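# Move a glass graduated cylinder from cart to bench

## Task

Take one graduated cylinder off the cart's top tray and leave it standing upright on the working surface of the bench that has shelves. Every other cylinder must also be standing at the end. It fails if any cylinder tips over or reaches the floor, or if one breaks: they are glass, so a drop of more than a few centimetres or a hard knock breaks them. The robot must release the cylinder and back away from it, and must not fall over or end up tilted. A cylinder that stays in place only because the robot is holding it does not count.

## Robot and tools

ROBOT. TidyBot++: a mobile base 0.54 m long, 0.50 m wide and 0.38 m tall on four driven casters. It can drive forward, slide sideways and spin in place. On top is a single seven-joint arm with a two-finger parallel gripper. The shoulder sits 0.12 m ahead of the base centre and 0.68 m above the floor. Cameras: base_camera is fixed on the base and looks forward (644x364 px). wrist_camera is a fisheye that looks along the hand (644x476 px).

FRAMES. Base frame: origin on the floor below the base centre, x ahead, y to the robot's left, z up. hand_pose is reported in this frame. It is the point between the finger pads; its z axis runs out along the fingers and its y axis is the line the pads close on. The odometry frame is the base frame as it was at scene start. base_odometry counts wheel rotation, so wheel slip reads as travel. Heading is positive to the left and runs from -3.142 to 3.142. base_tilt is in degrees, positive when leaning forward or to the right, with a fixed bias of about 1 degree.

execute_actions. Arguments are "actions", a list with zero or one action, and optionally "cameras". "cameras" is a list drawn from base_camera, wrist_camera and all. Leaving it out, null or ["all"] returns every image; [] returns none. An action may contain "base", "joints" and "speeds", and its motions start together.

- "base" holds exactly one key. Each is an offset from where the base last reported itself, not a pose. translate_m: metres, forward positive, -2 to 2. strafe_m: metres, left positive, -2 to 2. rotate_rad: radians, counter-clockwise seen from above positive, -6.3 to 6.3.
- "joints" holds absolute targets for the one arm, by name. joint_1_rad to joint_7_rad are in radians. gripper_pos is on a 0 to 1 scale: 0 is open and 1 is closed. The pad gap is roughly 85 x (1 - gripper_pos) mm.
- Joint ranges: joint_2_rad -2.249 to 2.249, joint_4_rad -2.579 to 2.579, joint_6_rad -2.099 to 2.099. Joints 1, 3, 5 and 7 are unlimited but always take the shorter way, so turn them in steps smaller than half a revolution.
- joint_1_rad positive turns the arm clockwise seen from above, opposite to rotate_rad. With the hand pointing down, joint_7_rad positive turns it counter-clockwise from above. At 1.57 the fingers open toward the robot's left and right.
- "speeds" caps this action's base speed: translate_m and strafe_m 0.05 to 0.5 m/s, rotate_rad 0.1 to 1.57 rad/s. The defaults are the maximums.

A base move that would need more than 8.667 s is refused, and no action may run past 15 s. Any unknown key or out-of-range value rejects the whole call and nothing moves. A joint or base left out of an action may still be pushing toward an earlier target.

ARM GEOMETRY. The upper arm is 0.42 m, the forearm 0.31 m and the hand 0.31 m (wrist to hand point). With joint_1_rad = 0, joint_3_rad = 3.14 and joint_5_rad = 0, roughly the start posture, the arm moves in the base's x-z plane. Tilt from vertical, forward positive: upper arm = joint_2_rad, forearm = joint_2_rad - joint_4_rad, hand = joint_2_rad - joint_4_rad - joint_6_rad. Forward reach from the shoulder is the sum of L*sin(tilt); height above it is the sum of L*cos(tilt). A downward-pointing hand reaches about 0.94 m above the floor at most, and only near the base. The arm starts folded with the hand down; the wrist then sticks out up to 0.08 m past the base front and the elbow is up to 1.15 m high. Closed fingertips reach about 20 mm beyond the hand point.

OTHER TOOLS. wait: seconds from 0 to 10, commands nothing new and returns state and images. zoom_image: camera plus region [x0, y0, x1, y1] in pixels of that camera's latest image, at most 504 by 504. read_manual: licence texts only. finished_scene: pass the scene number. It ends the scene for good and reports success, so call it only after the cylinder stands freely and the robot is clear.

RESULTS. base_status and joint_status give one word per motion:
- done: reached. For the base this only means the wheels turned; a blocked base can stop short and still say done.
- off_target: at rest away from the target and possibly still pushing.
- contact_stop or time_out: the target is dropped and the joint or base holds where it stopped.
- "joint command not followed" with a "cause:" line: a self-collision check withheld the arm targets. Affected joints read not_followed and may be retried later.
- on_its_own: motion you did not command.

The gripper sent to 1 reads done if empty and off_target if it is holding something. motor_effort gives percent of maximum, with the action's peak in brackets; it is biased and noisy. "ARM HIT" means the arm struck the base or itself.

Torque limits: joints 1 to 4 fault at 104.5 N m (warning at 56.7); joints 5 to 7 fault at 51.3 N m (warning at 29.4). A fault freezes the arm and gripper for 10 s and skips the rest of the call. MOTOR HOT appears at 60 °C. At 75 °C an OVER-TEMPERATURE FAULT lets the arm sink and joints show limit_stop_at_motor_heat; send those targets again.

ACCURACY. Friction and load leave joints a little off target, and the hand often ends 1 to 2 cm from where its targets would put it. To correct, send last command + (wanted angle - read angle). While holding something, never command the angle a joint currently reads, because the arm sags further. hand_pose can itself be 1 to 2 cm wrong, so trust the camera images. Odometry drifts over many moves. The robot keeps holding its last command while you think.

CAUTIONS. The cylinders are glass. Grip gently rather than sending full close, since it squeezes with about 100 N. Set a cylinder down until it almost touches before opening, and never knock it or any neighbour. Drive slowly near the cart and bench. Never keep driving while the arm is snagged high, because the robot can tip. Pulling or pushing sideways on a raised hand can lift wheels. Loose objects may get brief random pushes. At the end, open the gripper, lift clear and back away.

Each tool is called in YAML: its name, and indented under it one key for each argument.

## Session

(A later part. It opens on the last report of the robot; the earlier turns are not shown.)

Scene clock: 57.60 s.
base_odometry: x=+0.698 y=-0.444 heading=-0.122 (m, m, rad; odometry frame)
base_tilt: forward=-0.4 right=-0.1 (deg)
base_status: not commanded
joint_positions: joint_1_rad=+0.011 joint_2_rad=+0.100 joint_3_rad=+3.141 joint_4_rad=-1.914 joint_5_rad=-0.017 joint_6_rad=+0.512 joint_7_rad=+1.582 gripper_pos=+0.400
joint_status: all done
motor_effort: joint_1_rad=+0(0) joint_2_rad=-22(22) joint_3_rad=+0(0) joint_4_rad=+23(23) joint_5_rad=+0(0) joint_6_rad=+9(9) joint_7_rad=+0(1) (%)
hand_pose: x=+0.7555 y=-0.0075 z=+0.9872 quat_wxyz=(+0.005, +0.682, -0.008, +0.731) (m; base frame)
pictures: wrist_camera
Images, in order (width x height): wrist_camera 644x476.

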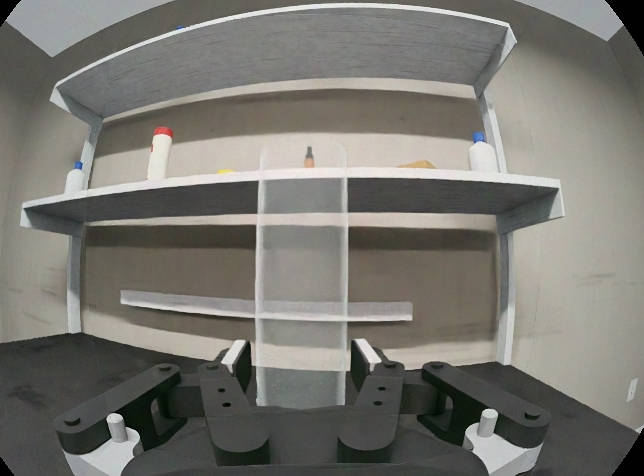

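execute_actions:
  actions:
    - {"joints":{"gripper_pos":0}}
  cameras: ["wrist_camera"]

execute_actions:
  actions:
    - {"base":{"translate_m":-0.4},"speeds":{"translate_m":0.2}}
  cameras: ["wrist_camera"]

Scene clock: 58.50 s.
base_odometry: x=+0.698 y=-0.444 heading=-0.122 (m, m, rad; odometry frame)
base_tilt: forward=-0.4 right=-0.1 (deg)
base_status: not commanded
joint_positions: joint_1_rad=+0.011 joint_2_rad=+0.100 joint_3_rad=+3.141 joint_4_rad=-1.914 joint_5_rad=-0.017 joint_6_rad=+0.512 joint_7_rad=+1.582 gripper_pos=+0.000
joint_status: all done
motor_effort: joint_1_rad=+0(1) joint_2_rad=-22(22) joint_3_rad=+0(0) joint_4_rad=+23(23) joint_5_rad=+0(0) joint_6_rad=+9(9) joint_7_rad=+0(0) (%)
hand_pose: x=+0.7555 y=-0.0075 z=+0.9872 quat_wxyz=(+0.005, +0.682, -0.008, +0.731) (m; base frame)
pictures: wrist_camera
Images, in order (width x height): wrist_camera 644x476.

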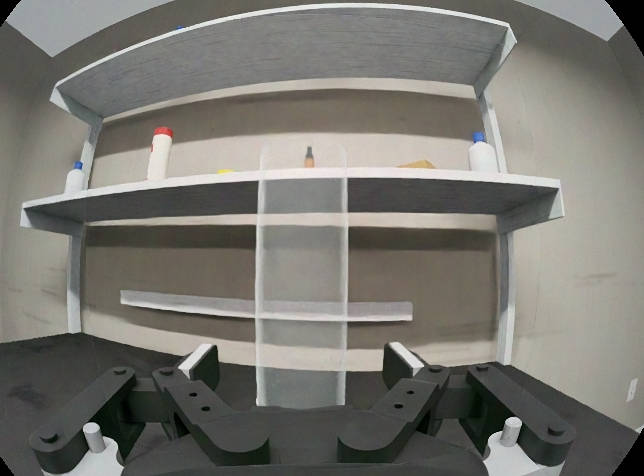

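Scene clock: 61.27 s.
base_odometry: x=+0.301 y=-0.395 heading=-0.122 (m, m, rad; odometry frame)
base_tilt: forward=-0.4 right=-0.1 (deg)
base_status: done
joint_positions: joint_1_rad=+0.011 joint_2_rad=+0.100 joint_3_rad=+3.141 joint_4_rad=-1.913 joint_5_rad=-0.017 joint_6_rad=+0.511 joint_7_rad=+1.582 gripper_pos=+0.000
joint_status: not commanded
motor_effort: joint_1_rad=+0(2) joint_2_rad=-21(26) joint_3_rad=-1(1) joint_4_rad=+22(24) joint_5_rad=+0(0) joint_6_rad=+9(10) joint_7_rad=+0(0) (%)
hand_pose: x=+0.7555 y=-0.0075 z=+0.9874 quat_wxyz=(+0.005, +0.682, -0.008, +0.731) (m; base frame)
pictures: wrist_camera
Images, in order (width x height): wrist_camera 644x476.

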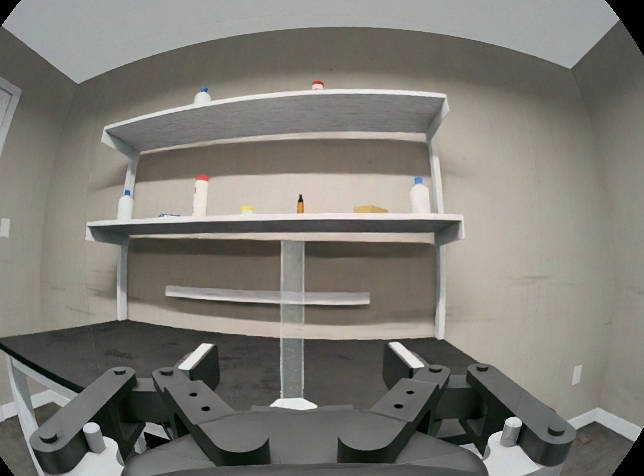

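finished_scene:
  scene: 2

The scene is finished: the task was done.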